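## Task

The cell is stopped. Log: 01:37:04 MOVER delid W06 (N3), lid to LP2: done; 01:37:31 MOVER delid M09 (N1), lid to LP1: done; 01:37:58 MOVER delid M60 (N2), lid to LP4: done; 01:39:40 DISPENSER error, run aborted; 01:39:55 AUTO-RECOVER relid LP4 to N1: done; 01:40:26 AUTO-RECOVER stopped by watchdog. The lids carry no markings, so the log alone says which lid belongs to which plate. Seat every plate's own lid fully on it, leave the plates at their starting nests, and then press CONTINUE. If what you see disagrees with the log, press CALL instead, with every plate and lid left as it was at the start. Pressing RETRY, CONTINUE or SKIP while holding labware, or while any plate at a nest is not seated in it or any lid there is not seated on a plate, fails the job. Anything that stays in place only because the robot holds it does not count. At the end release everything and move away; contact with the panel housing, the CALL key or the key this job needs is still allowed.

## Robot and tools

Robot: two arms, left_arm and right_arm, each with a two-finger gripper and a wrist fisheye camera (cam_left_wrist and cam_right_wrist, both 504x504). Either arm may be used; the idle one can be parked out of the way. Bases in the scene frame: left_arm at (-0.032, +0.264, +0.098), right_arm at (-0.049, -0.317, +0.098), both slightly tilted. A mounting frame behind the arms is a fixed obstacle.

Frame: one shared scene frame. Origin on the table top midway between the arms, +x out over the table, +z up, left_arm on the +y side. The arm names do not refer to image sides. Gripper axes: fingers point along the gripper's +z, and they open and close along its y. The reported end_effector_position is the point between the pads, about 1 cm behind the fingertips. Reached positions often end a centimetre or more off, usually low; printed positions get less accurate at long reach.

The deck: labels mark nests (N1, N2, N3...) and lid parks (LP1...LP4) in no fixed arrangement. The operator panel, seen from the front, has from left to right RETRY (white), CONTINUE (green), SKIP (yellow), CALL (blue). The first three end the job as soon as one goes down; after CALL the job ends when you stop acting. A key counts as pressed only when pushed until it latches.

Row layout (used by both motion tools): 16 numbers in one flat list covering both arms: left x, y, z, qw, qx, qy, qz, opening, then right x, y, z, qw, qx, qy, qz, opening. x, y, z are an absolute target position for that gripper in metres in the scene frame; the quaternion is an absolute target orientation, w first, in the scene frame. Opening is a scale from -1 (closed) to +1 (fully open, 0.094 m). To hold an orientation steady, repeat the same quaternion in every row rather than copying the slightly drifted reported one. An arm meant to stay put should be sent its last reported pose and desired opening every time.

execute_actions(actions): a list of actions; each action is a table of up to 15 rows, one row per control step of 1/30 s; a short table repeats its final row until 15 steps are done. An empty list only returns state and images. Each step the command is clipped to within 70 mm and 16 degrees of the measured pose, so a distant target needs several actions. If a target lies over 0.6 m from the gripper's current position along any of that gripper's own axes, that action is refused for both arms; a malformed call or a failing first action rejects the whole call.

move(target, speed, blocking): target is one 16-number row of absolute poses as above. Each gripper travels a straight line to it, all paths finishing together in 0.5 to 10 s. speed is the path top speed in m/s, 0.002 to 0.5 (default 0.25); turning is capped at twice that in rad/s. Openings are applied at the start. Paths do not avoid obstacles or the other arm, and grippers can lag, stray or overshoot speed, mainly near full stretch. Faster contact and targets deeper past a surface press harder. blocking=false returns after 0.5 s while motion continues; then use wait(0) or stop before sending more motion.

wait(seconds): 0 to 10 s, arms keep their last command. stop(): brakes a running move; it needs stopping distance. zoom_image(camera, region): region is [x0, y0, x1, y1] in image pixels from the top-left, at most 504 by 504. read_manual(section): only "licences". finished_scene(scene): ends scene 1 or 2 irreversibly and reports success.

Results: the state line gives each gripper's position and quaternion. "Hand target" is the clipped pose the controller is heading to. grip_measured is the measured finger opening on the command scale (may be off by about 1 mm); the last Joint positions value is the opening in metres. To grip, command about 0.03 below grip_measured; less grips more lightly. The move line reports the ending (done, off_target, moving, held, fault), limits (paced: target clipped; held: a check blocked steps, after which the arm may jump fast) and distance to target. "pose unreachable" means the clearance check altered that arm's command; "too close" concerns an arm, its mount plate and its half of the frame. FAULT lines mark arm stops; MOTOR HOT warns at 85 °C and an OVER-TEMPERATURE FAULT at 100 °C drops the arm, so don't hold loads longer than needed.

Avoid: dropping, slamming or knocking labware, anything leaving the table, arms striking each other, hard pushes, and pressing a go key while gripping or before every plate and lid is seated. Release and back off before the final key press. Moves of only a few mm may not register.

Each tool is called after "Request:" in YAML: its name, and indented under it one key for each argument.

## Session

Request:
execute_actions:
  actions: []

Scene clock: 0.00 s.
left_arm: end_effector_position=(+0.1873, +0.3492, +0.3162) grip_measured=+1.000 end_effector_quat_wxyz=(-0.228, +0.792, -0.511, +0.244) | right_arm: end_effector_position=(+0.4359, -0.3673, +0.2492) grip_measured=+1.000 end_effector_quat_wxyz=(+0.370, -0.047, +0.928, +0.016)
Joint positions: left_arm=[ 0.143  0.194  0.593 -1.141 -0.107 -1.742  0.094] | right_arm=[-0.153  1.087  0.763 -0.354 -0.016 -0.213  0.094]
Joint velocities: left_arm=[-0.015 -0.015 -0.002  0.002  0.022  0.081  0.   ] | right_arm=[ 0.005  0.005 -0.007  0.007 -0.051 -0.051  0.   ]
Motor temperatures (°C, as the motors report them): left_arm=[22 23 22 23 21 25] | right_arm=[23 25 22 21 22 24]
Hand target (left_arm): +0.190, +0.352, +0.330; -0.237, +0.789, -0.507, +0.253
Hand target (right_arm): +0.445, -0.370, +0.262; +0.383, -0.046, +0.923, +0.014
camera_calibration (this result's frames):
cam_left_wrist: T_world_to_cam=[[0.700608, 0.376635, 0.606047, -0.452683], [-0.0612463, -0.81447, 0.576964, 0.115778], [0.710913, -0.441344, -0.547557, 0.320313], [0, 0, 0, 1]] pos_world=[0.0965302, 0.406163, 0.382937]
cam_right_wrist: T_world_to_cam=[[0.101945, -0.99479, -0.000460998, -0.405431], [-0.986197, -0.101003, -0.131204, 0.428359], [0.130474, 0.0138302, -0.991355, 0.317653], [0, 0, 0, 1]] pos_world=[0.422332, -0.364446, 0.370922]

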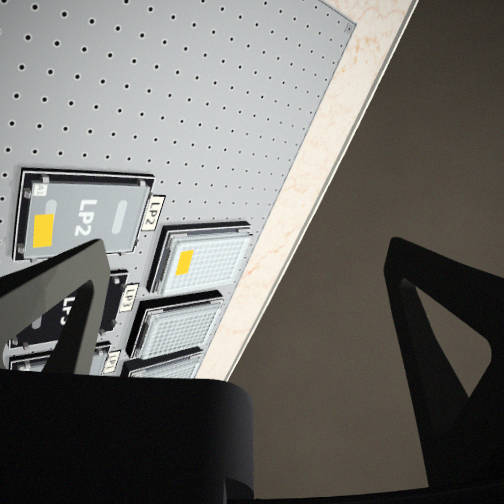

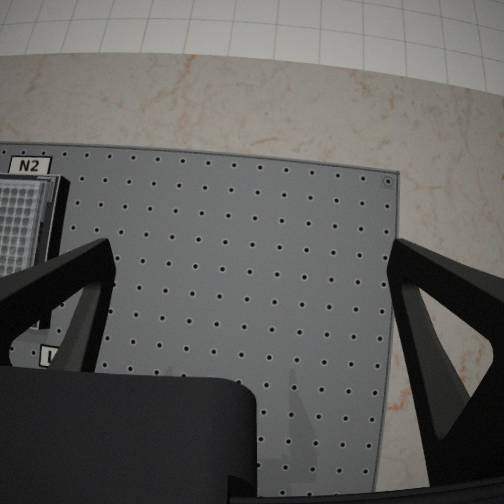

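Request:
move:
  target: [0.36,0.06,0.40,0.31,0,0.95,0,1,0.36,-0.27,0.13,0.64,-0.3,0.64,0.3,1]

Request:
zoom_image:
  camera: "cam_right_wrist"
  region: [30,110,350,330]

Scene clock: 4.53 s.
left_arm: end_effector_position=(+0.3461, +0.0722, +0.3789) grip_measured=+1.000 end_effector_quat_wxyz=(+0.298, -0.005, +0.955, +0.010) | right_arm: end_effector_position=(+0.3595, -0.2644, +0.1341) grip_measured=+1.000 end_effector_quat_wxyz=(+0.645, -0.304, +0.635, +0.299)
Joint positions: left_arm=[-0.865  1.164  1.114 -1.095 -0.631 -0.671  0.094] | right_arm=[-0.334  1.89   0.371  1.499 -1.12  -0.224  0.094]
Joint velocities: left_arm=[-0.015 -0.005 -0.002  0.007  0.066 -0.037  0.   ] | right_arm=[-0.005 -0.015 -0.012  0.007  0.051  0.037  0.   ]
Motor temperatures (°C, as the motors report them): left_arm=[22 23 25 23 21 25] | right_arm=[23 25 23 21 23 24]
Hand target (left_arm): +0.356, +0.060, +0.403; +0.310, -0.002, +0.951, -0.005
Hand target (right_arm): +0.361, -0.270, +0.129; +0.644, -0.296, +0.639, +0.299
Off the commanded pose (left_arm): 0.028 m, 2 deg.
Off the commanded pose (right_arm): 0.007 m, 1 deg.
move: off_target (left_arm)
camera_calibration (this result's frames):
cam_left_wrist: T_world_to_cam=[[0.020593, -0.999628, -0.0178987, 0.0735418], [-0.999725, -0.0207897, 0.010871, 0.345656], [-0.011239, 0.0176699, -0.999781, 0.507685], [0, 0, 0, 1]] pos_world=[0.349752, 0.0717298, 0.505132]
cam_right_wrist: T_world_to_cam=[[0.774821, -0.632102, 0.00995997, -0.442758], [-0.359953, -0.454067, -0.815019, 0.121478], [0.519698, 0.627909, -0.579348, 0.179271], [0, 0, 0, 1]] pos_world=[0.293618, -0.337275, 0.207277]

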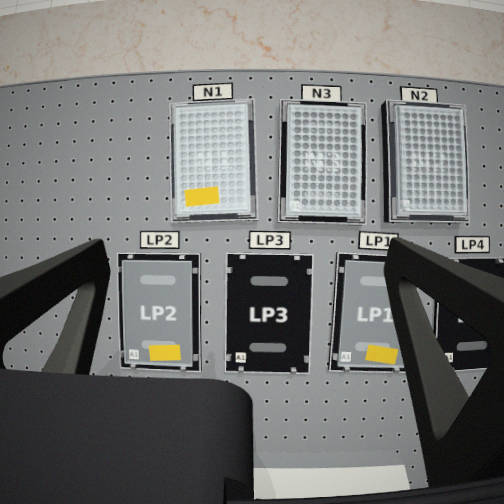

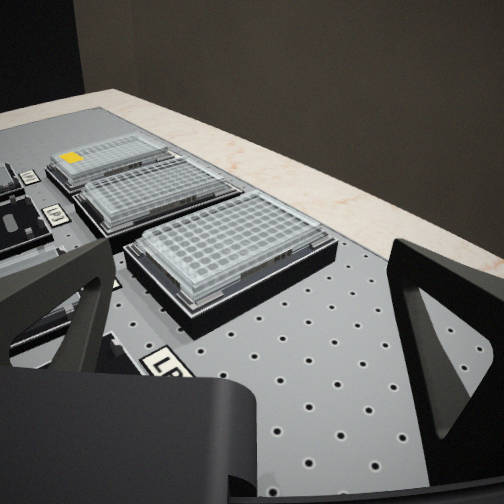

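Region (30, 110, 350, 330) of cam_right_wrist's 504x504 image, scaled by 1.575, with more detail than that image has; it fills the top 346 rows of this view, and the rest is white.

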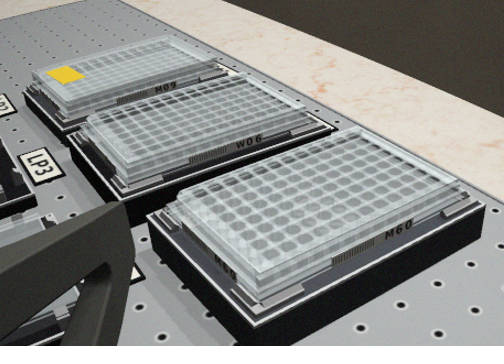

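Request:
move:
  target: [0.452,0.128,0.11,-0.012,-0.015,1,0.004,1,0.4,-0.42,0.2,0.5,-0.2,0.82,0.15,1]

Request:
execute_actions:
  actions:
    - [[0.452,0.128,0.08,-0.014,-0.015,1,0.004,1,0.4,-0.42,0.2,0.5,-0.2,0.82,0.15,1]]
    - [[0.452,0.128,0.055,-0.014,-0.015,1,0.004,1,0.4,-0.42,0.2,0.5,-0.2,0.82,0.15,1]]

Scene clock: 6.47 s.
left_arm: end_effector_position=(+0.4376, +0.1278, +0.1019) grip_measured=+1.000 end_effector_quat_wxyz=(-0.021, -0.017, +1.000, +0.017) | right_arm: end_effector_position=(+0.3867, -0.4071, +0.1837) grip_measured=+1.000 end_effector_quat_wxyz=(+0.488, -0.196, +0.833, +0.172)
Joint positions: left_arm=[-0.378  1.768  1.197 -0.991 -0.201 -0.398  0.094] | right_arm=[-0.57   1.223  0.558 -0.006 -0.833 -0.633  0.094]
Joint velocities: left_arm=[-0.005 -0.005 -0.017 -0.012 -0.022  0.051  0.   ] | right_arm=[ 0.005 -0.005  0.002 -0.012 -0.081  0.007  0.   ]
Motor temperatures (°C, as the motors report them): left_arm=[22 23 25 23 21 25] | right_arm=[23 25 23 21 23 24]
Hand target (left_arm): +0.456, +0.125, +0.111; -0.011, -0.015, +1.000, +0.011
Hand target (right_arm): +0.398, -0.420, +0.201; +0.502, -0.203, +0.826, +0.152
Off the commanded pose (left_arm): 0.017 m, 2 deg.
Off the commanded pose (right_arm): 0.025 m, 3 deg.
move: off_target (left_arm, right_arm)
camera_calibration (this result's frames):
cam_left_wrist: T_world_to_cam=[[0.0346544, -0.99866, -0.0384237, 0.118085], [-0.79093, -0.0509076, 0.609786, 0.292712], [-0.610925, 0.00925866, -0.791634, 0.473047], [0, 0, 0, 1]] pos_world=[0.516419, 0.128448, 0.200526]
cam_right_wrist: T_world_to_cam=[[0.497344, -0.861748, -0.100194, -0.520413], [-0.798627, -0.409654, -0.440884, 0.225893], [0.338886, 0.299289, -0.891954, 0.277095], [0, 0, 0, 1]] pos_world=[0.345325, -0.438859, 0.294607]

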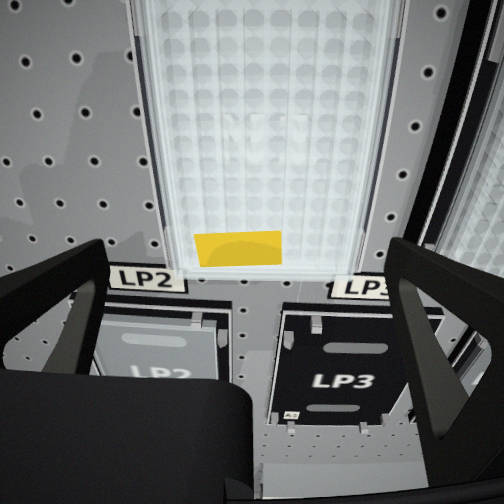

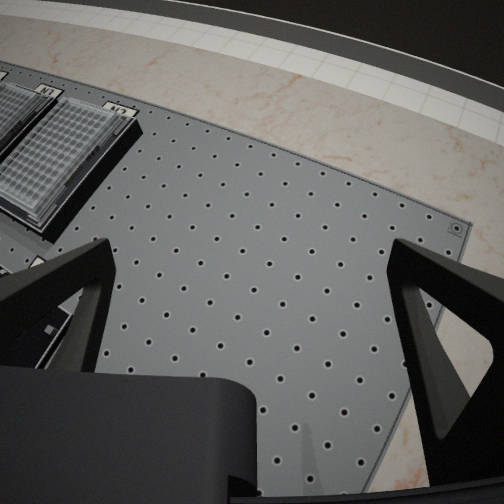

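Scene clock: 7.47 s.
left_arm: end_effector_position=(+0.4523, +0.1231, +0.0684) grip_measured=+1.000 end_effector_quat_wxyz=(-0.008, -0.015, +1.000, +0.003) | right_arm: end_effector_position=(+0.3868, -0.4077, +0.1833) grip_measured=+1.000 end_effector_quat_wxyz=(+0.488, -0.195, +0.834, +0.170)
Joint positions: left_arm=[-0.359  1.835  1.196 -0.886 -0.185 -0.368  0.094] | right_arm=[-0.57   1.223  0.558 -0.006 -0.829 -0.633  0.094]
Joint velocities: left_arm=[-0.034 -0.015 -0.007 -0.002  0.037 -0.066  0.   ] | right_arm=[ 0.005 -0.015 -0.012  0.002 -0.037  0.007  0.   ]
Motor temperatures (°C, as the motors report them): left_arm=[22 23 25 23 21 25] | right_arm=[23 25 23 21 23 24]
Hand target (left_arm): +0.452, +0.128, +0.055; -0.014, -0.015, +1.000, +0.004
Hand target (right_arm): +0.399, -0.420, +0.200; +0.504, -0.201, +0.826, +0.151
Off the commanded pose (left_arm): 0.014 m, 1 deg.
Off the commanded pose (right_arm): 0.025 m, 3 deg.
camera_calibration (this result's frames):
cam_left_wrist: T_world_to_cam=[[0.0313642, -0.999443, -0.0114092, 0.111338], [-0.806658, -0.0320511, 0.590149, 0.330776], [-0.590186, -0.00930621, -0.807214, 0.449517], [0, 0, 0, 1]] pos_world=[0.52863, 0.126061, 0.168919]
cam_right_wrist: T_world_to_cam=[[0.494818, -0.863381, -0.0986318, -0.520971], [-0.800457, -0.408664, -0.438477, 0.226216], [0.338265, 0.295917, -0.893314, 0.275964], [0, 0, 0, 1]] pos_world=[0.345513, -0.439012, 0.294329]

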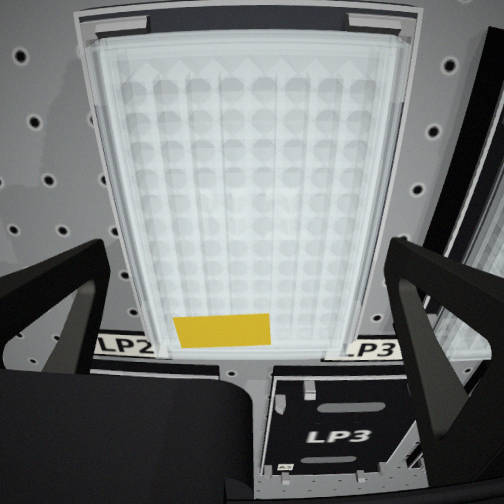

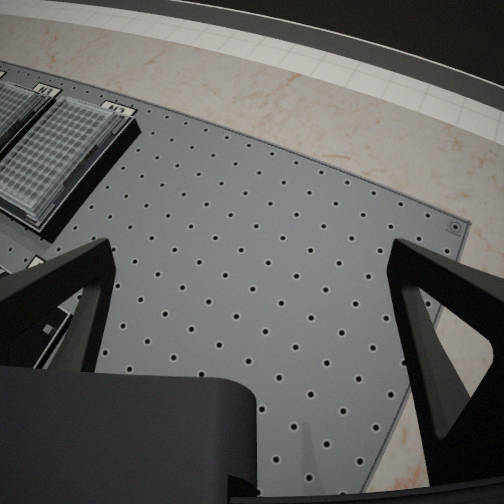

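Request:
execute_actions:
  actions:
    - [[0.455,0.127,0.048,-0.011,-0.017,1,0.003,1,0.4,-0.42,0.2,0.5,-0.2,0.82,0.15,1]]
    - [[0.458,0.126,0.041,-0.008,-0.017,1,0.002,1,0.4,-0.42,0.2,0.5,-0.2,0.82,0.15,1]]

Scene clock: 8.50 s.
left_arm: end_effector_position=(+0.4580, +0.1212, +0.0566) grip_measured=+1.000 end_effector_quat_wxyz=(-0.000, -0.016, +1.000, +0.001) | right_arm: end_effector_position=(+0.3868, -0.4077, +0.1833) grip_measured=+1.000 end_effector_quat_wxyz=(+0.488, -0.195, +0.834, +0.170)
Joint positions: left_arm=[-0.355  1.859  1.196 -0.845 -0.185 -0.364  0.094] | right_arm=[-0.57   1.223  0.558 -0.006 -0.829 -0.633  0.094]
Joint velocities: left_arm=[-0.024 -0.005  0.007  0.002  0.007  0.022  0.   ] | right_arm=[ 0.024 -0.005 -0.012  0.002  0.037 -0.051  0.   ]
Motor temperatures (°C, as the motors report them): left_arm=[22 23 25 23 21 25] | right_arm=[23 25 23 21 23 24]
Hand target (left_arm): +0.458, +0.126, +0.041; -0.008, -0.017, +1.000, +0.002
Hand target (right_arm): +0.399, -0.420, +0.200; +0.504, -0.201, +0.826, +0.151
Off the commanded pose (left_arm): 0.016 m, 1 deg.
Off the commanded pose (right_arm): 0.025 m, 3 deg.
camera_calibration (this result's frames):
cam_left_wrist: T_world_to_cam=[[0.0348592, -0.999374, -0.00598549, 0.107147], [-0.815279, -0.0319007, 0.578188, 0.346788], [-0.578018, -0.0152753, -0.815881, 0.438985], [0, 0, 0, 1]] pos_world=[0.532735, 0.124848, 0.158292]
cam_right_wrist: T_world_to_cam=[[0.494818, -0.863381, -0.0986318, -0.520971], [-0.800457, -0.408664, -0.438477, 0.226216], [0.338265, 0.295917, -0.893314, 0.275964], [0, 0, 0, 1]] pos_world=[0.345513, -0.439012, 0.294329]

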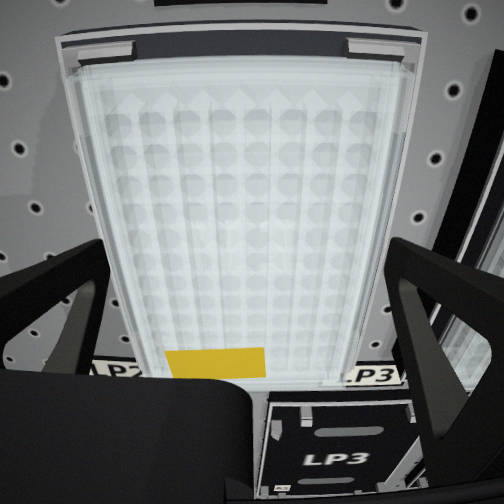

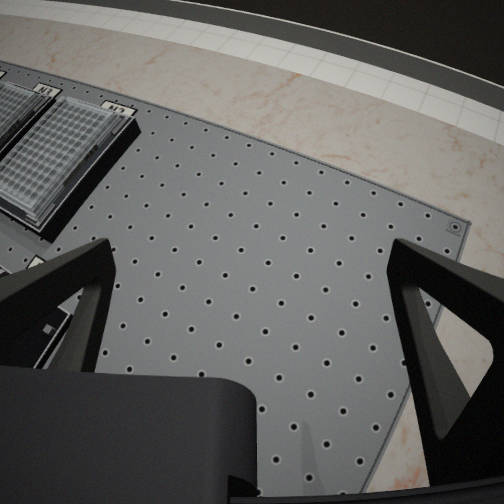

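Request:
execute_actions:
  actions:
    - [[0.4586,0.128,0.041,-0.008,-0.019,1,0.002,1,0.4,-0.42,0.2,0.5,-0.2,0.82,0.15,1]]
    - [[0.466,0.121,0.06,0.008,-0.017,1,-0.003,0.75,0.4,-0.42,0.2,0.5,-0.2,0.82,0.15,1]]
    - [[0.474,0.115,0.076,0.02,-0.017,1,-0.006,0.75,0.4,-0.42,0.2,0.5,-0.2,0.82,0.15,1]]

Request:
execute_actions:
  actions:
    - [[0.474,0.115,0.083,0.02,-0.017,1,-0.006,0.75,0.4,-0.42,0.2,0.5,-0.2,0.82,0.15,1]]

Scene clock: 10.17 s.
left_arm: end_effector_position=(+0.4586, +0.1233, +0.0562) grip_measured=+0.774 end_effector_quat_wxyz=(-0.001, -0.018, +1.000, +0.001) | right_arm: end_effector_position=(+0.3868, -0.4077, +0.1833) grip_measured=+1.000 end_effector_quat_wxyz=(+0.488, -0.195, +0.834, +0.170)
Joint positions: left_arm=[-0.351  1.859  1.196 -0.845 -0.184 -0.364  0.083] | right_arm=[-0.57   1.223  0.558 -0.006 -0.829 -0.633  0.094]
Joint velocities: left_arm=[-0.024 -0.005 -0.002 -0.007  0.022 -0.037 -0.001] | right_arm=[-0.015 -0.015  0.012  0.002 -0.022 -0.051  0.   ]
Motor temperatures (°C, as the motors report them): left_arm=[22 23 25 23 21 25] | right_arm=[23 25 23 21 23 24]
Hand target (left_arm): +0.473, +0.115, +0.076; +0.020, -0.017, +1.000, -0.007
Hand target (right_arm): +0.399, -0.420, +0.200; +0.504, -0.201, +0.826, +0.151
Off the commanded pose (left_arm): 0.026 m, 3 deg.
Off the commanded pose (right_arm): 0.025 m, 3 deg.
camera_calibration (this result's frames):
cam_left_wrist: T_world_to_cam=[[0.038962, -0.999221, -0.00620612, 0.107397], [-0.814669, -0.0353611, 0.578847, 0.347688], [-0.578615, -0.0174971, -0.815413, 0.43954], [0, 0, 0, 1]] pos_world=[0.533391, 0.127299, 0.157815]
cam_right_wrist: T_world_to_cam=[[0.494818, -0.863381, -0.0986318, -0.520971], [-0.800457, -0.408664, -0.438477, 0.226216], [0.338265, 0.295917, -0.893314, 0.275964], [0, 0, 0, 1]] pos_world=[0.345513, -0.439012, 0.294329]

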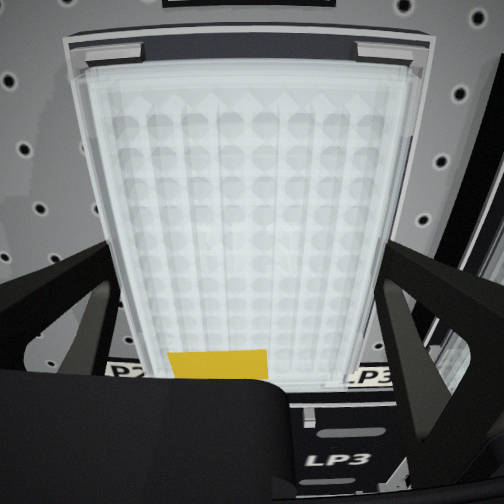

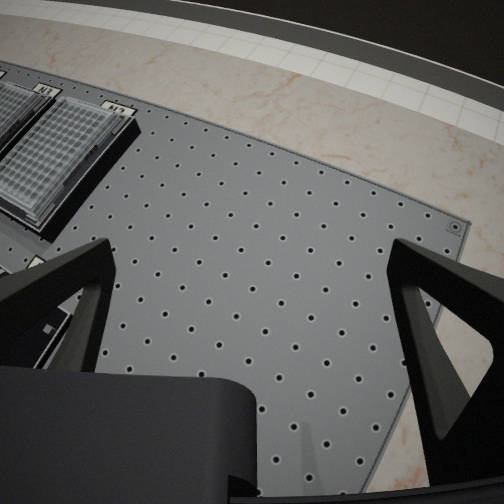

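Scene clock: 10.67 s.
left_arm: end_effector_position=(+0.4573, +0.1234, +0.0587) grip_measured=+0.774 end_effector_quat_wxyz=(-0.002, -0.017, +1.000, +0.001) | right_arm: end_effector_position=(+0.3868, -0.4077, +0.1833) grip_measured=+1.000 end_effector_quat_wxyz=(+0.488, -0.195, +0.834, +0.170)
Joint positions: left_arm=[-0.352  1.854  1.196 -0.853 -0.184 -0.364  0.083] | right_arm=[-0.57   1.223  0.558 -0.006 -0.829 -0.633  0.094]
Joint velocities: left_arm=[-0.005 -0.005  0.002  0.007  0.051  0.022  0.001] | right_arm=[-0.024 -0.005  0.017  0.007 -0.022  0.037  0.   ]
Motor temperatures (°C, as the motors report them): left_arm=[22 23 25 23 21 25] | right_arm=[23 25 23 21 23 24]
Hand target (left_arm): +0.473, +0.115, +0.083; +0.020, -0.017, +1.000, -0.007
Hand target (right_arm): +0.399, -0.420, +0.200; +0.504, -0.201, +0.826, +0.151
Off the commanded pose (left_arm): 0.031 m, 3 deg.
Off the commanded pose (right_arm): 0.025 m, 3 deg.
camera_calibration (this result's frames):
cam_left_wrist: T_world_to_cam=[[0.036821, -0.999296, -0.00722038, 0.108572], [-0.813023, -0.034157, 0.581229, 0.344217], [-0.581066, -0.0155311, -0.813708, 0.441637], [0, 0, 0, 1]] pos_world=[0.532479, 0.127112, 0.160078]
cam_right_wrist: T_world_to_cam=[[0.494818, -0.863381, -0.0986318, -0.520971], [-0.800457, -0.408664, -0.438477, 0.226216], [0.338265, 0.295917, -0.893314, 0.275964], [0, 0, 0, 1]] pos_world=[0.345513, -0.439012, 0.294329]

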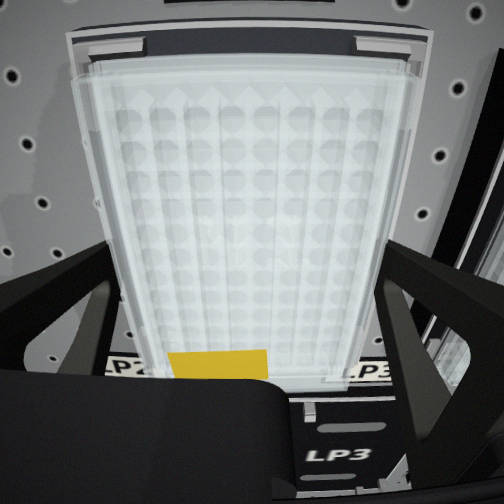

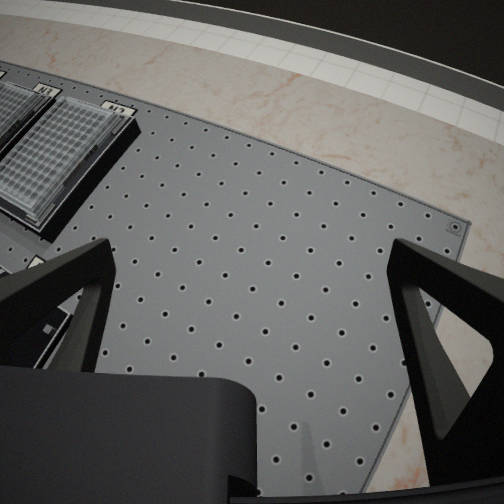

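Request:
execute_actions:
  actions:
    - [[0.475,0.114,0.087,0.024,-0.017,1,-0.007,0.75,0.4,-0.42,0.2,0.5,-0.2,0.82,0.15,1]]
    - [[0.475,0.114,0.092,0.026,-0.017,1,-0.008,0.75,0.4,-0.42,0.2,0.5,-0.2,0.82,0.15,1]]

Scene clock: 11.73 s.
left_arm: end_effector_position=(+0.4587, +0.1225, +0.0681) grip_measured=+0.774 end_effector_quat_wxyz=(+0.004, -0.016, +1.000, -0.001) | right_arm: end_effector_position=(+0.3868, -0.4077, +0.1833) grip_measured=+1.000 end_effector_quat_wxyz=(+0.488, -0.195, +0.834, +0.170)
Joint positions: left_arm=[-0.356  1.835  1.196 -0.86  -0.184 -0.364  0.083] | right_arm=[-0.57   1.223  0.558 -0.006 -0.829 -0.633  0.094]
Joint velocities: left_arm=[-0.015 -0.005  0.012  0.002 -0.051 -0.051 -0.001] | right_arm=[-0.015 -0.015 -0.017 -0.002  0.037  0.007  0.   ]
Motor temperatures (°C, as the motors report them): left_arm=[22 23 25 23 21 25] | right_arm=[23 25 24 21 23 24]
Hand target (left_arm): +0.474, +0.114, +0.092; +0.026, -0.017, +0.999, -0.009
Hand target (right_arm): +0.399, -0.420, +0.200; +0.504, -0.201, +0.826, +0.151
Off the commanded pose (left_arm): 0.030 m, 3 deg.
Off the commanded pose (right_arm): 0.025 m, 3 deg.
camera_calibration (this result's frames):
cam_left_wrist: T_world_to_cam=[[0.0350596, -0.999383, -0.00225557, 0.108144], [-0.820193, -0.0300628, 0.571296, 0.343301], [-0.571011, -0.0181794, -0.820741, 0.446213], [0, 0, 0, 1]] pos_world=[0.532575, 0.12651, 0.170342]
cam_right_wrist: T_world_to_cam=[[0.494818, -0.863381, -0.0986318, -0.520971], [-0.800457, -0.408664, -0.438477, 0.226216], [0.338265, 0.295917, -0.893314, 0.275964], [0, 0, 0, 1]] pos_world=[0.345513, -0.439012, 0.294329]

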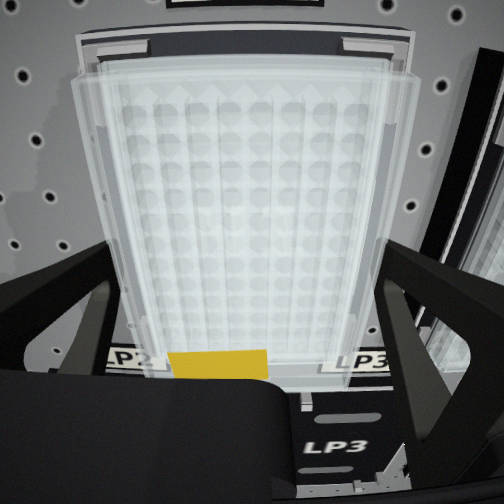

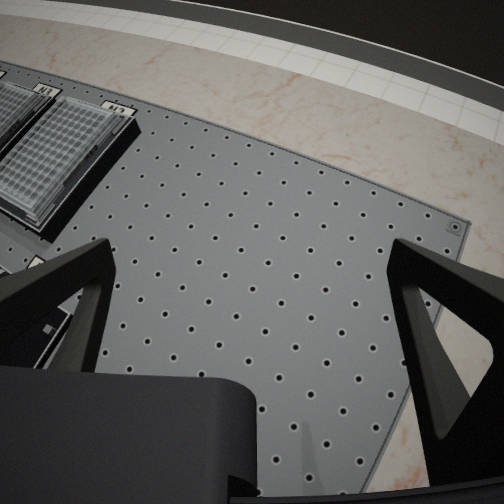

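Clean lift. Carrying to N2.

Request:
execute_actions:
  actions:
    - [[0.475,0.114,0.125,0.02,-0.017,1,-0.008,0.75,0.4,-0.42,0.2,0.5,-0.2,0.82,0.15,1]]

Request:
move:
  target: [0.455,-0.15,0.10,0,-0.01,1,0,0.75,0.4,-0.42,0.2,0.5,-0.2,0.82,0.15,1]
  speed: 0.18

Request:
execute_actions:
  actions:
    - [[0.462,-0.144,0.08,0,-0.01,1,0,0.75,0.4,-0.42,0.2,0.5,-0.2,0.82,0.15,1]]
    - [[0.466,-0.142,0.066,0,-0.01,1,0,0.75,0.4,-0.42,0.2,0.5,-0.2,0.82,0.15,1]]

Scene clock: 12.40 s.
left_arm: end_effector_position=(+0.4580, +0.1229, +0.1048) grip_measured=+0.774 end_effector_quat_wxyz=(+0.002, -0.014, +1.000, -0.001) | right_arm: end_effector_position=(+0.3868, -0.4077, +0.1833) grip_measured=+1.000 end_effector_quat_wxyz=(+0.488, -0.195, +0.834, +0.170)
Joint positions: left_arm=[-0.369  1.777  1.225 -0.953 -0.184 -0.373  0.083] | right_arm=[-0.57   1.223  0.558 -0.006 -0.829 -0.633  0.094]
Joint velocities: left_arm=[ 0.005 -0.005 -0.002 -0.007  0.037  0.007  0.   ] | right_arm=[-0.005 -0.005  0.002  0.017 -0.037 -0.007  0.   ]
Motor temperatures (°C, as the motors report them): left_arm=[22 23 25 23 21 25] | right_arm=[23 25 24 21 23 24]
Hand target (left_arm): +0.473, +0.114, +0.126; +0.020, -0.017, +1.000, -0.009
Hand target (right_arm): +0.399, -0.420, +0.200; +0.504, -0.201, +0.826, +0.151
Off the commanded pose (left_arm): 0.028 m, 2 deg.
Off the commanded pose (right_arm): 0.025 m, 3 deg.
camera_calibration (this result's frames):
cam_left_wrist: T_world_to_cam=[[0.0298428, -0.99955, -0.00303437, 0.111129], [-0.817807, -0.0261619, 0.574898, 0.319783], [-0.574719, -0.014675, -0.818219, 0.47698], [0, 0, 0, 1]] pos_world=[0.532334, 0.126445, 0.206769]
cam_right_wrist: T_world_to_cam=[[0.494818, -0.863381, -0.0986318, -0.520971], [-0.800457, -0.408664, -0.438477, 0.226216], [0.338265, 0.295917, -0.893314, 0.275964], [0, 0, 0, 1]] pos_world=[0.345513, -0.439012, 0.294329]

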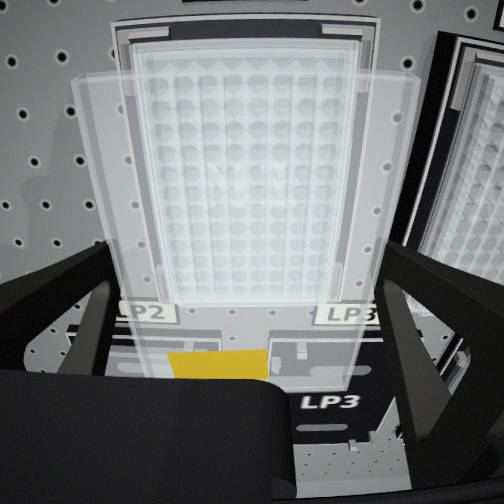

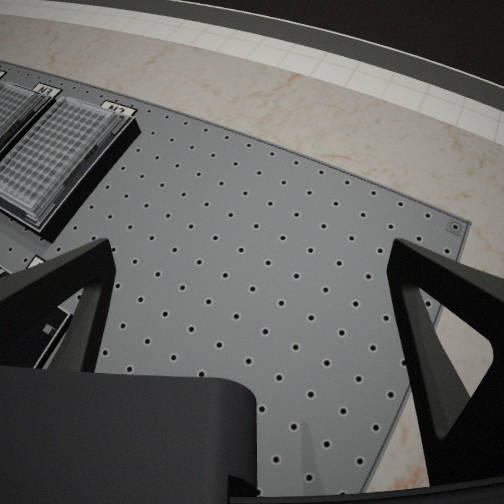

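Scene clock: 14.37 s.
left_arm: end_effector_position=(+0.4394, -0.1397, +0.1017) grip_measured=+0.774 end_effector_quat_wxyz=(-0.004, -0.003, +1.000, -0.001) | right_arm: end_effector_position=(+0.3868, -0.4077, +0.1833) grip_measured=+1.000 end_effector_quat_wxyz=(+0.488, -0.195, +0.834, +0.170)
Joint positions: left_arm=[-0.778  2.141  1.679 -1.13  -0.187 -0.768  0.083] | right_arm=[-0.57   1.223  0.558 -0.006 -0.829 -0.633  0.094]
Joint velocities: left_arm=[-0.005  0.005 -0.007 -0.002  0.007 -0.037  0.   ] | right_arm=[ 0.024 -0.005  0.012 -0.007 -0.066 -0.022  0.   ]
Motor temperatures (°C, as the motors report them): left_arm=[22 24 26 23 21 25] | right_arm=[23 25 24 21 23 24]
Hand target (left_arm): +0.450, -0.150, +0.102; +0.000, -0.010, +1.000, -0.003
Hand target (right_arm): +0.399, -0.420, +0.200; +0.504, -0.201, +0.826, +0.151
Off the commanded pose (left_arm): 0.019 m, 1 deg.
Off the commanded pose (right_arm): 0.025 m, 3 deg.
move: off_target (left_arm, right_arm)
camera_calibration (this result's frames):
cam_left_wrist: T_world_to_cam=[[0.00791757, -0.999964, -0.00290289, -0.141194], [-0.811922, -0.00812319, 0.583709, 0.29862], [-0.583712, -0.00226464, -0.811958, 0.464953], [0, 0, 0, 1]] pos_world=[0.514972, -0.13771, 0.202805]
cam_right_wrist: T_world_to_cam=[[0.494818, -0.863381, -0.0986318, -0.520971], [-0.800457, -0.408664, -0.438477, 0.226216], [0.338265, 0.295917, -0.893314, 0.275964], [0, 0, 0, 1]] pos_world=[0.345513, -0.439012, 0.294329]

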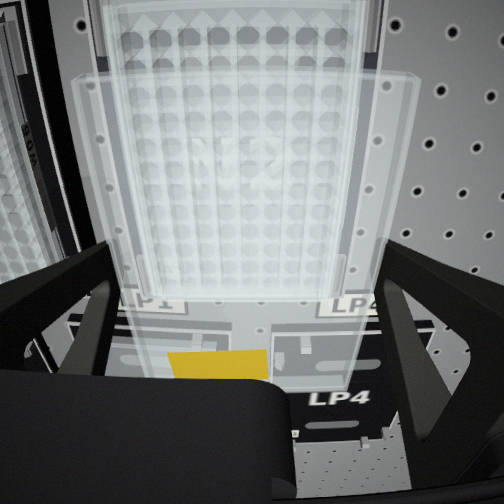

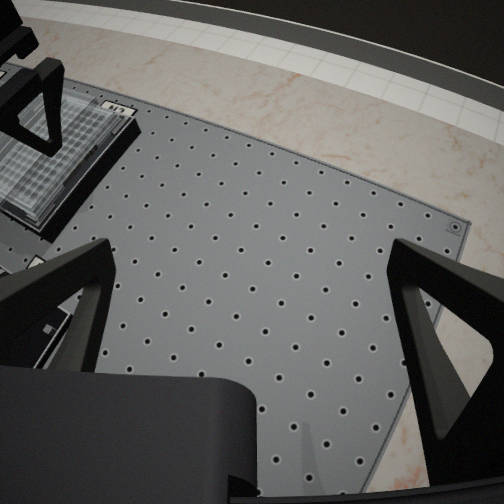

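Scene clock: 15.37 s.
left_arm: end_effector_position=(+0.4455, -0.1356, +0.0753) grip_measured=+0.774 end_effector_quat_wxyz=(-0.010, -0.005, +1.000, +0.007) | right_arm: end_effector_position=(+0.3868, -0.4077, +0.1833) grip_measured=+1.000 end_effector_quat_wxyz=(+0.488, -0.195, +0.834, +0.170)
Joint positions: left_arm=[-0.76   2.186  1.686 -1.108 -0.191 -0.758  0.083] | right_arm=[-0.57   1.223  0.558 -0.006 -0.829 -0.633  0.094]
Joint velocities: left_arm=[-0.024 -0.005 -0.007  0.002  0.022  0.022 -0.001] | right_arm=[ 0.005 -0.015  0.007  0.002  0.051  0.022  0.   ]
Motor temperatures (°C, as the motors report them): left_arm=[22 24 26 23 21 25] | right_arm=[23 25 24 21 23 24]
Hand target (left_arm): +0.465, -0.141, +0.067; +0.000, -0.010, +1.000, -0.000
Hand target (right_arm): +0.399, -0.420, +0.200; +0.504, -0.201, +0.826, +0.151
Off the commanded pose (left_arm): 0.023 m, 1 deg.
Off the commanded pose (right_arm): 0.025 m, 3 deg.
camera_calibration (this result's frames):
cam_left_wrist: T_world_to_cam=[[0.0123944, -0.999755, -0.018355, -0.138082], [-0.805139, -0.0208637, 0.592719, 0.313496], [-0.592956, 0.00743191, -0.8052, 0.452021], [0, 0, 0, 1]] pos_world=[0.522148, -0.134867, 0.175618]
cam_right_wrist: T_world_to_cam=[[0.494818, -0.863381, -0.0986318, -0.520971], [-0.800457, -0.408664, -0.438477, 0.226216], [0.338265, 0.295917, -0.893314, 0.275964], [0, 0, 0, 1]] pos_world=[0.345513, -0.439012, 0.294329]

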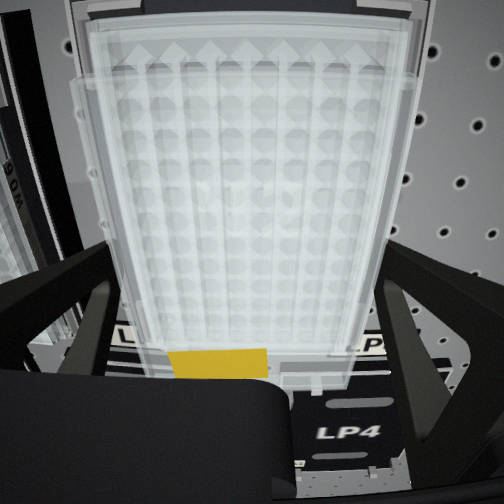

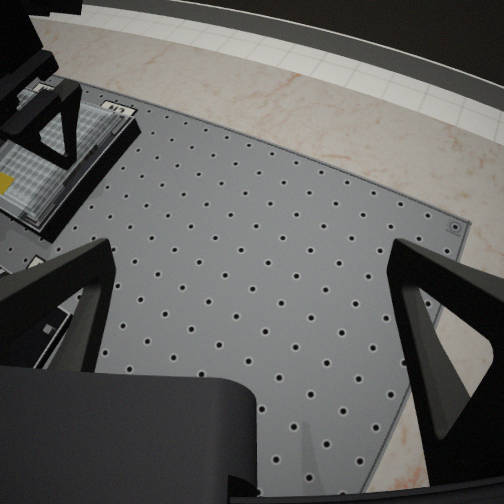

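Request:
execute_actions:
  actions:
    - [[0.476,-0.1435,0.0665,0.013,-0.022,1,-0.012,0.75,0.4,-0.42,0.2,0.5,-0.2,0.82,0.15,1]]

Scene clock: 15.93 s.
left_arm: end_effector_position=(+0.4530, -0.1384, +0.0746) grip_measured=+0.774 end_effector_quat_wxyz=(+0.001, -0.010, +1.000, -0.003) | right_arm: end_effector_position=(+0.3868, -0.4077, +0.1833) grip_measured=+1.000 end_effector_quat_wxyz=(+0.488, -0.195, +0.834, +0.170)
Joint positions: left_arm=[-0.755  2.186  1.686 -1.077 -0.191 -0.758  0.083] | right_arm=[-0.57   1.223  0.558 -0.006 -0.829 -0.633  0.094]
Joint velocities: left_arm=[-0.005 -0.005  0.012  0.002  0.007  0.022 -0.001] | right_arm=[-0.005 -0.005 -0.002  0.007  0.022 -0.022  0.   ]
Motor temperatures (°C, as the motors report them): left_arm=[22 24 26 23 21 25] | right_arm=[23 25 24 21 23 24]
Hand target (left_arm): +0.475, -0.143, +0.067; +0.013, -0.022, +1.000, -0.012
Hand target (right_arm): +0.399, -0.420, +0.200; +0.504, -0.201, +0.826, +0.151
Off the commanded pose (left_arm): 0.025 m, 2 deg.
Off the commanded pose (right_arm): 0.025 m, 3 deg.
camera_calibration (this result's frames):
cam_left_wrist: T_world_to_cam=[[0.0230869, -0.999731, 0.00214738, -0.147338], [-0.817729, -0.0176481, 0.575333, 0.327345], [-0.57514, -0.0150386, -0.817917, 0.445734], [0, 0, 0, 1]] pos_world=[0.527441, -0.134818, 0.176557]
cam_right_wrist: T_world_to_cam=[[0.494818, -0.863381, -0.0986318, -0.520971], [-0.800457, -0.408664, -0.438477, 0.226216], [0.338265, 0.295917, -0.893314, 0.275964], [0, 0, 0, 1]] pos_world=[0.345513, -0.439012, 0.294329]

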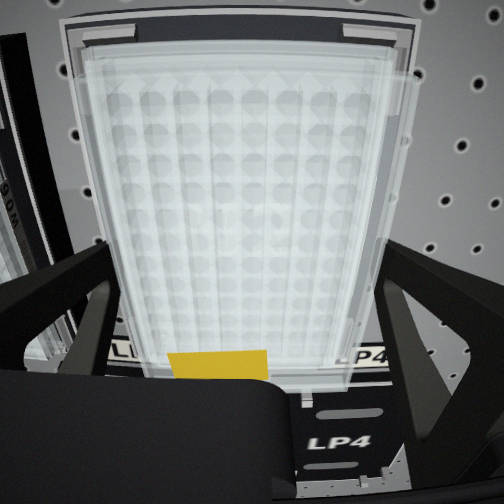

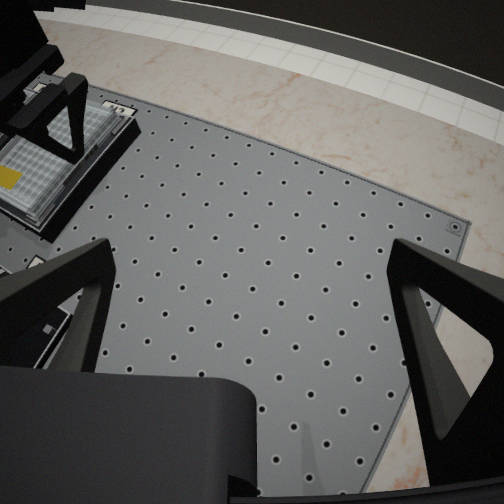

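Needs about +3.5 mm x, +1.5 mm y.

Request:
execute_actions:
  actions:
    - [[0.4795,-0.1418,0.0665,0.015,-0.028,1,-0.0135,0.75,0.4,-0.42,0.2,0.5,-0.2,0.82,0.15,1]]

Scene clock: 16.47 s.
left_arm: end_effector_position=(+0.4539, -0.1382, +0.0745) grip_measured=+0.774 end_effector_quat_wxyz=(+0.002, -0.011, +1.000, -0.004) | right_arm: end_effector_position=(+0.3868, -0.4077, +0.1833) grip_measured=+1.000 end_effector_quat_wxyz=(+0.488, -0.195, +0.834, +0.170)
Joint positions: left_arm=[-0.753  2.186  1.686 -1.074 -0.191 -0.758  0.083] | right_arm=[-0.57   1.223  0.558 -0.006 -0.829 -0.633  0.094]
Joint velocities: left_arm=[ 0.005 -0.005 -0.012  0.002 -0.066  0.007  0.001] | right_arm=[ 0.005  0.005  0.002 -0.012  0.051  0.022  0.   ]
Motor temperatures (°C, as the motors report them): left_arm=[22 24 26 23 21 25] | right_arm=[23 25 24 21 23 24]
Hand target (left_arm): +0.479, -0.141, +0.067; +0.015, -0.028, +0.999, -0.013
Hand target (right_arm): +0.399, -0.420, +0.200; +0.504, -0.201, +0.826, +0.151
Off the commanded pose (left_arm): 0.027 m, 3 deg.
Off the commanded pose (right_arm): 0.025 m, 3 deg.
camera_calibration (this result's frames):
cam_left_wrist: T_world_to_cam=[[0.0246465, -0.99969, 0.00355485, -0.147989], [-0.818557, -0.0181392, 0.574139, 0.328527], [-0.573896, -0.0170604, -0.81875, 0.445338], [0, 0, 0, 1]] pos_world=[0.528143, -0.134387, 0.176527]
cam_right_wrist: T_world_to_cam=[[0.494818, -0.863381, -0.0986318, -0.520971], [-0.800457, -0.408664, -0.438477, 0.226216], [0.338265, 0.295917, -0.893314, 0.275964], [0, 0, 0, 1]] pos_world=[0.345513, -0.439012, 0.294329]

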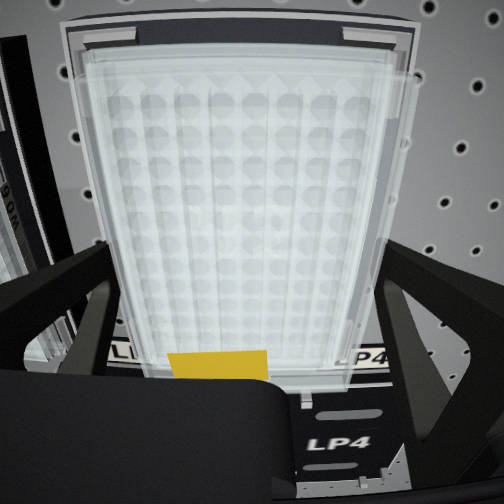

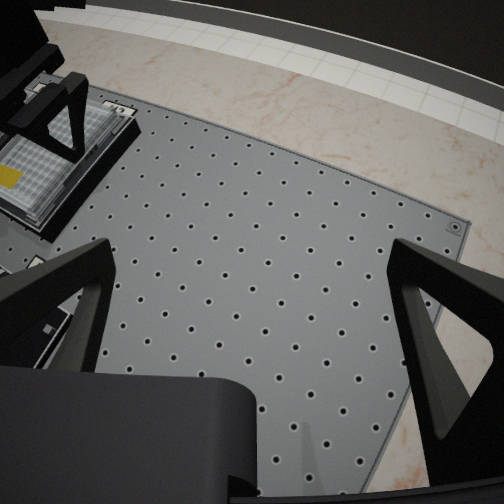

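Request:
execute_actions:
  actions:
    - [[0.482,-0.1395,0.066,0.016,-0.033,1,-0.014,0.75,0.4,-0.42,0.2,0.5,-0.2,0.82,0.15,1]]

Scene clock: 17.03 s.
left_arm: end_effector_position=(+0.4592, -0.1351, +0.0736) grip_measured=+0.774 end_effector_quat_wxyz=(+0.004, -0.017, +1.000, -0.006) | right_arm: end_effector_position=(+0.3868, -0.4077, +0.1833) grip_measured=+1.000 end_effector_quat_wxyz=(+0.488, -0.195, +0.834, +0.170)
Joint positions: left_arm=[-0.744  2.186  1.687 -1.068 -0.19  -0.758  0.083] | right_arm=[-0.57   1.223  0.558 -0.006 -0.829 -0.633  0.094]
Joint velocities: left_arm=[-0.005  0.005 -0.007  0.002 -0.022  0.007  0.   ] | right_arm=[-0.005  0.005 -0.002 -0.007 -0.066 -0.022  0.   ]
Motor temperatures (°C, as the motors report them): left_arm=[22 24 26 23 21 25] | right_arm=[23 25 24 21 23 24]
Hand target (left_arm): +0.481, -0.139, +0.067; +0.016, -0.033, +0.999, -0.014
Hand target (right_arm): +0.399, -0.420, +0.200; +0.504, -0.201, +0.826, +0.151
Off the commanded pose (left_arm): 0.024 m, 2 deg.
Off the commanded pose (right_arm): 0.025 m, 3 deg.
camera_calibration (this result's frames):
cam_left_wrist: T_world_to_cam=[[0.0358093, -0.999322, 0.00858887, -0.150381], [-0.820068, -0.024472, 0.571742, 0.333495], [-0.571144, -0.0275171, -0.820388, 0.445153], [0, 0, 0, 1]] pos_world=[0.53312, -0.129869, 0.175816]
cam_right_wrist: T_world_to_cam=[[0.494818, -0.863381, -0.0986318, -0.520971], [-0.800457, -0.408664, -0.438477, 0.226216], [0.338265, 0.295917, -0.893314, 0.275964], [0, 0, 0, 1]] pos_world=[0.345513, -0.439012, 0.294329]

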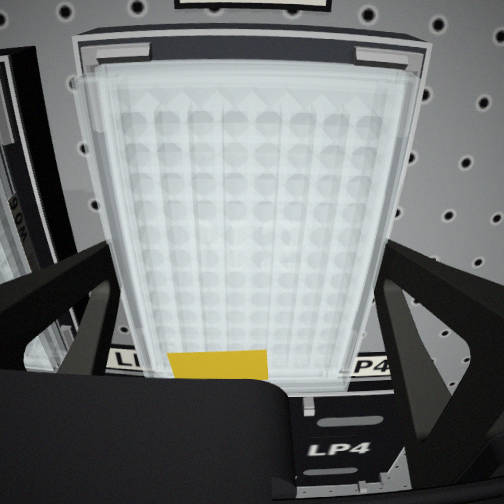

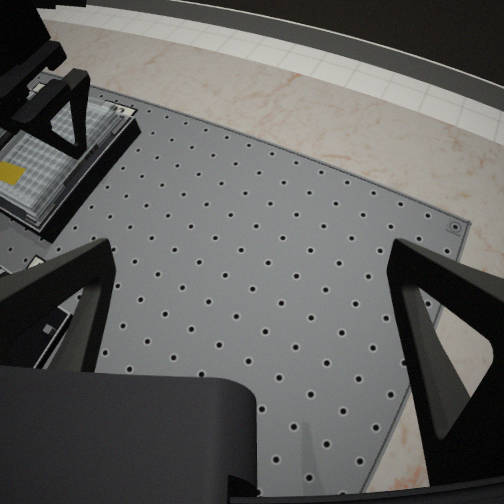

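Request:
execute_actions:
  actions:
    - [[0.479,-0.1428,0.066,0.007,-0.03,1,-0.024,0.75,0.4,-0.42,0.2,0.5,-0.2,0.82,0.15,1]]

Scene clock: 17.60 s.
left_arm: end_effector_position=(+0.4585, -0.1357, +0.0732) grip_measured=+0.774 end_effector_quat_wxyz=(-0.003, -0.018, +1.000, -0.013) | right_arm: end_effector_position=(+0.3868, -0.4077, +0.1833) grip_measured=+1.000 end_effector_quat_wxyz=(+0.488, -0.195, +0.834, +0.170)
Joint positions: left_arm=[-0.74   2.186  1.687 -1.068 -0.172 -0.758  0.083] | right_arm=[-0.57   1.223  0.558 -0.006 -0.829 -0.633  0.094]
Joint velocities: left_arm=[ 0.005 -0.005 -0.002 -0.002 -0.051  0.007  0.   ] | right_arm=[ 0.005  0.005  0.002 -0.007 -0.007  0.051  0.   ]
Motor temperatures (°C, as the motors report them): left_arm=[22 24 26 23 21 25] | right_arm=[23 25 24 21 23 24]
Hand target (left_arm): +0.478, -0.142, +0.067; +0.007, -0.030, +0.999, -0.024
Hand target (right_arm): +0.399, -0.420, +0.200; +0.504, -0.201, +0.826, +0.151
Off the commanded pose (left_arm): 0.023 m, 2 deg.
Off the commanded pose (right_arm): 0.025 m, 3 deg.
camera_calibration (this result's frames):
cam_left_wrist: T_world_to_cam=[[0.0391164, -0.999017, 0.020873, -0.153328], [-0.813007, -0.0196749, 0.581921, 0.329823], [-0.580938, -0.0397326, -0.812977, 0.446738], [0, 0, 0, 1]] pos_world=[0.533673, -0.128938, 0.174457]
cam_right_wrist: T_world_to_cam=[[0.494818, -0.863381, -0.0986318, -0.520971], [-0.800457, -0.408664, -0.438477, 0.226216], [0.338265, 0.295917, -0.893314, 0.275964], [0, 0, 0, 1]] pos_world=[0.345513, -0.439012, 0.294329]

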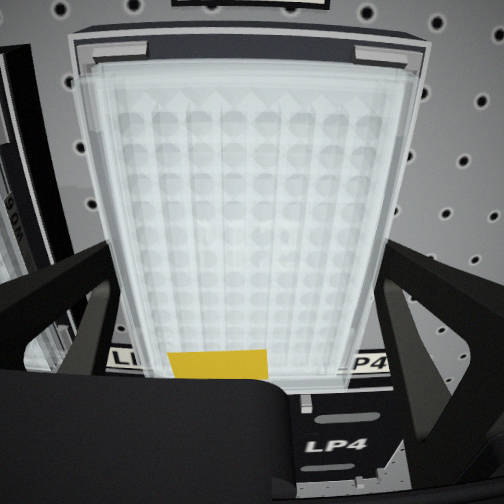

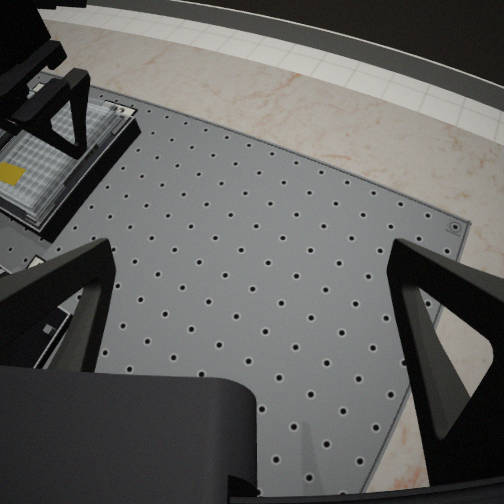

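Request:
execute_actions:
  actions:
    - [[0.472,-0.150,0.063,0.003,-0.02,1,-0.023,0.75,0.4,-0.42,0.2,0.5,-0.2,0.82,0.15,1]]
    - [[0.471,-0.150,0.058,0.001,-0.02,1,-0.021,0.75,0.4,-0.42,0.2,0.5,-0.2,0.82,0.15,1]]

Scene clock: 18.70 s.
left_arm: end_effector_position=(+0.4571, -0.1360, +0.0698) grip_measured=+0.774 end_effector_quat_wxyz=(-0.006, -0.018, +1.000, -0.012) | right_arm: end_effector_position=(+0.3868, -0.4077, +0.1833) grip_measured=+1.000 end_effector_quat_wxyz=(+0.488, -0.195, +0.834, +0.170)
Joint positions: left_arm=[-0.74   2.192  1.687 -1.068 -0.169 -0.758  0.083] | right_arm=[-0.57   1.223  0.558 -0.006 -0.829 -0.633  0.094]
Joint velocities: left_arm=[-0.005  0.005 -0.002  0.002 -0.022 -0.051 -0.   ] | right_arm=[-0.005 -0.015  0.002 -0.017  0.007 -0.007  0.   ]
Motor temperatures (°C, as the motors report them): left_arm=[22 24 26 23 21 25] | right_arm=[23 25 24 21 23 24]
Hand target (left_arm): +0.470, -0.149, +0.059; +0.001, -0.020, +1.000, -0.021
Hand target (right_arm): +0.399, -0.420, +0.200; +0.504, -0.201, +0.826, +0.151
Off the commanded pose (left_arm): 0.023 m, 1 deg.
Off the commanded pose (right_arm): 0.025 m, 3 deg.
camera_calibration (this result's frames):
cam_left_wrist: T_world_to_cam=[[0.0381059, -0.999089, 0.0192091, -0.152955], [-0.809392, -0.0195858, 0.586942, 0.32864], [-0.586031, -0.0379136, -0.809401, 0.445431], [0, 0, 0, 1]] pos_world=[0.532864, -0.129491, 0.170578]
cam_right_wrist: T_world_to_cam=[[0.494818, -0.863381, -0.0986318, -0.520971], [-0.800457, -0.408664, -0.438477, 0.226216], [0.338265, 0.295917, -0.893314, 0.275964], [0, 0, 0, 1]] pos_world=[0.345513, -0.439012, 0.294329]

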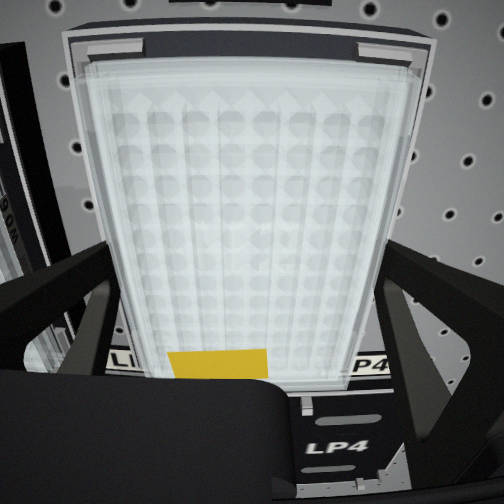

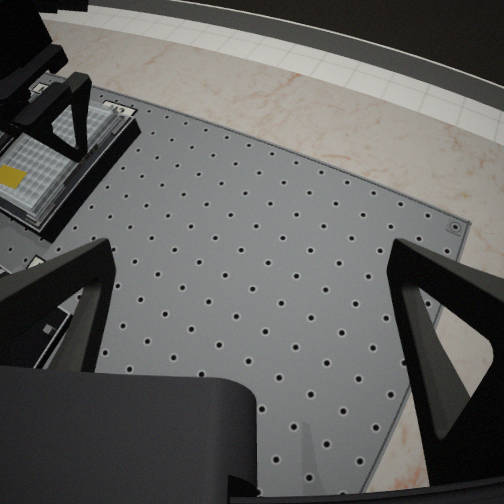

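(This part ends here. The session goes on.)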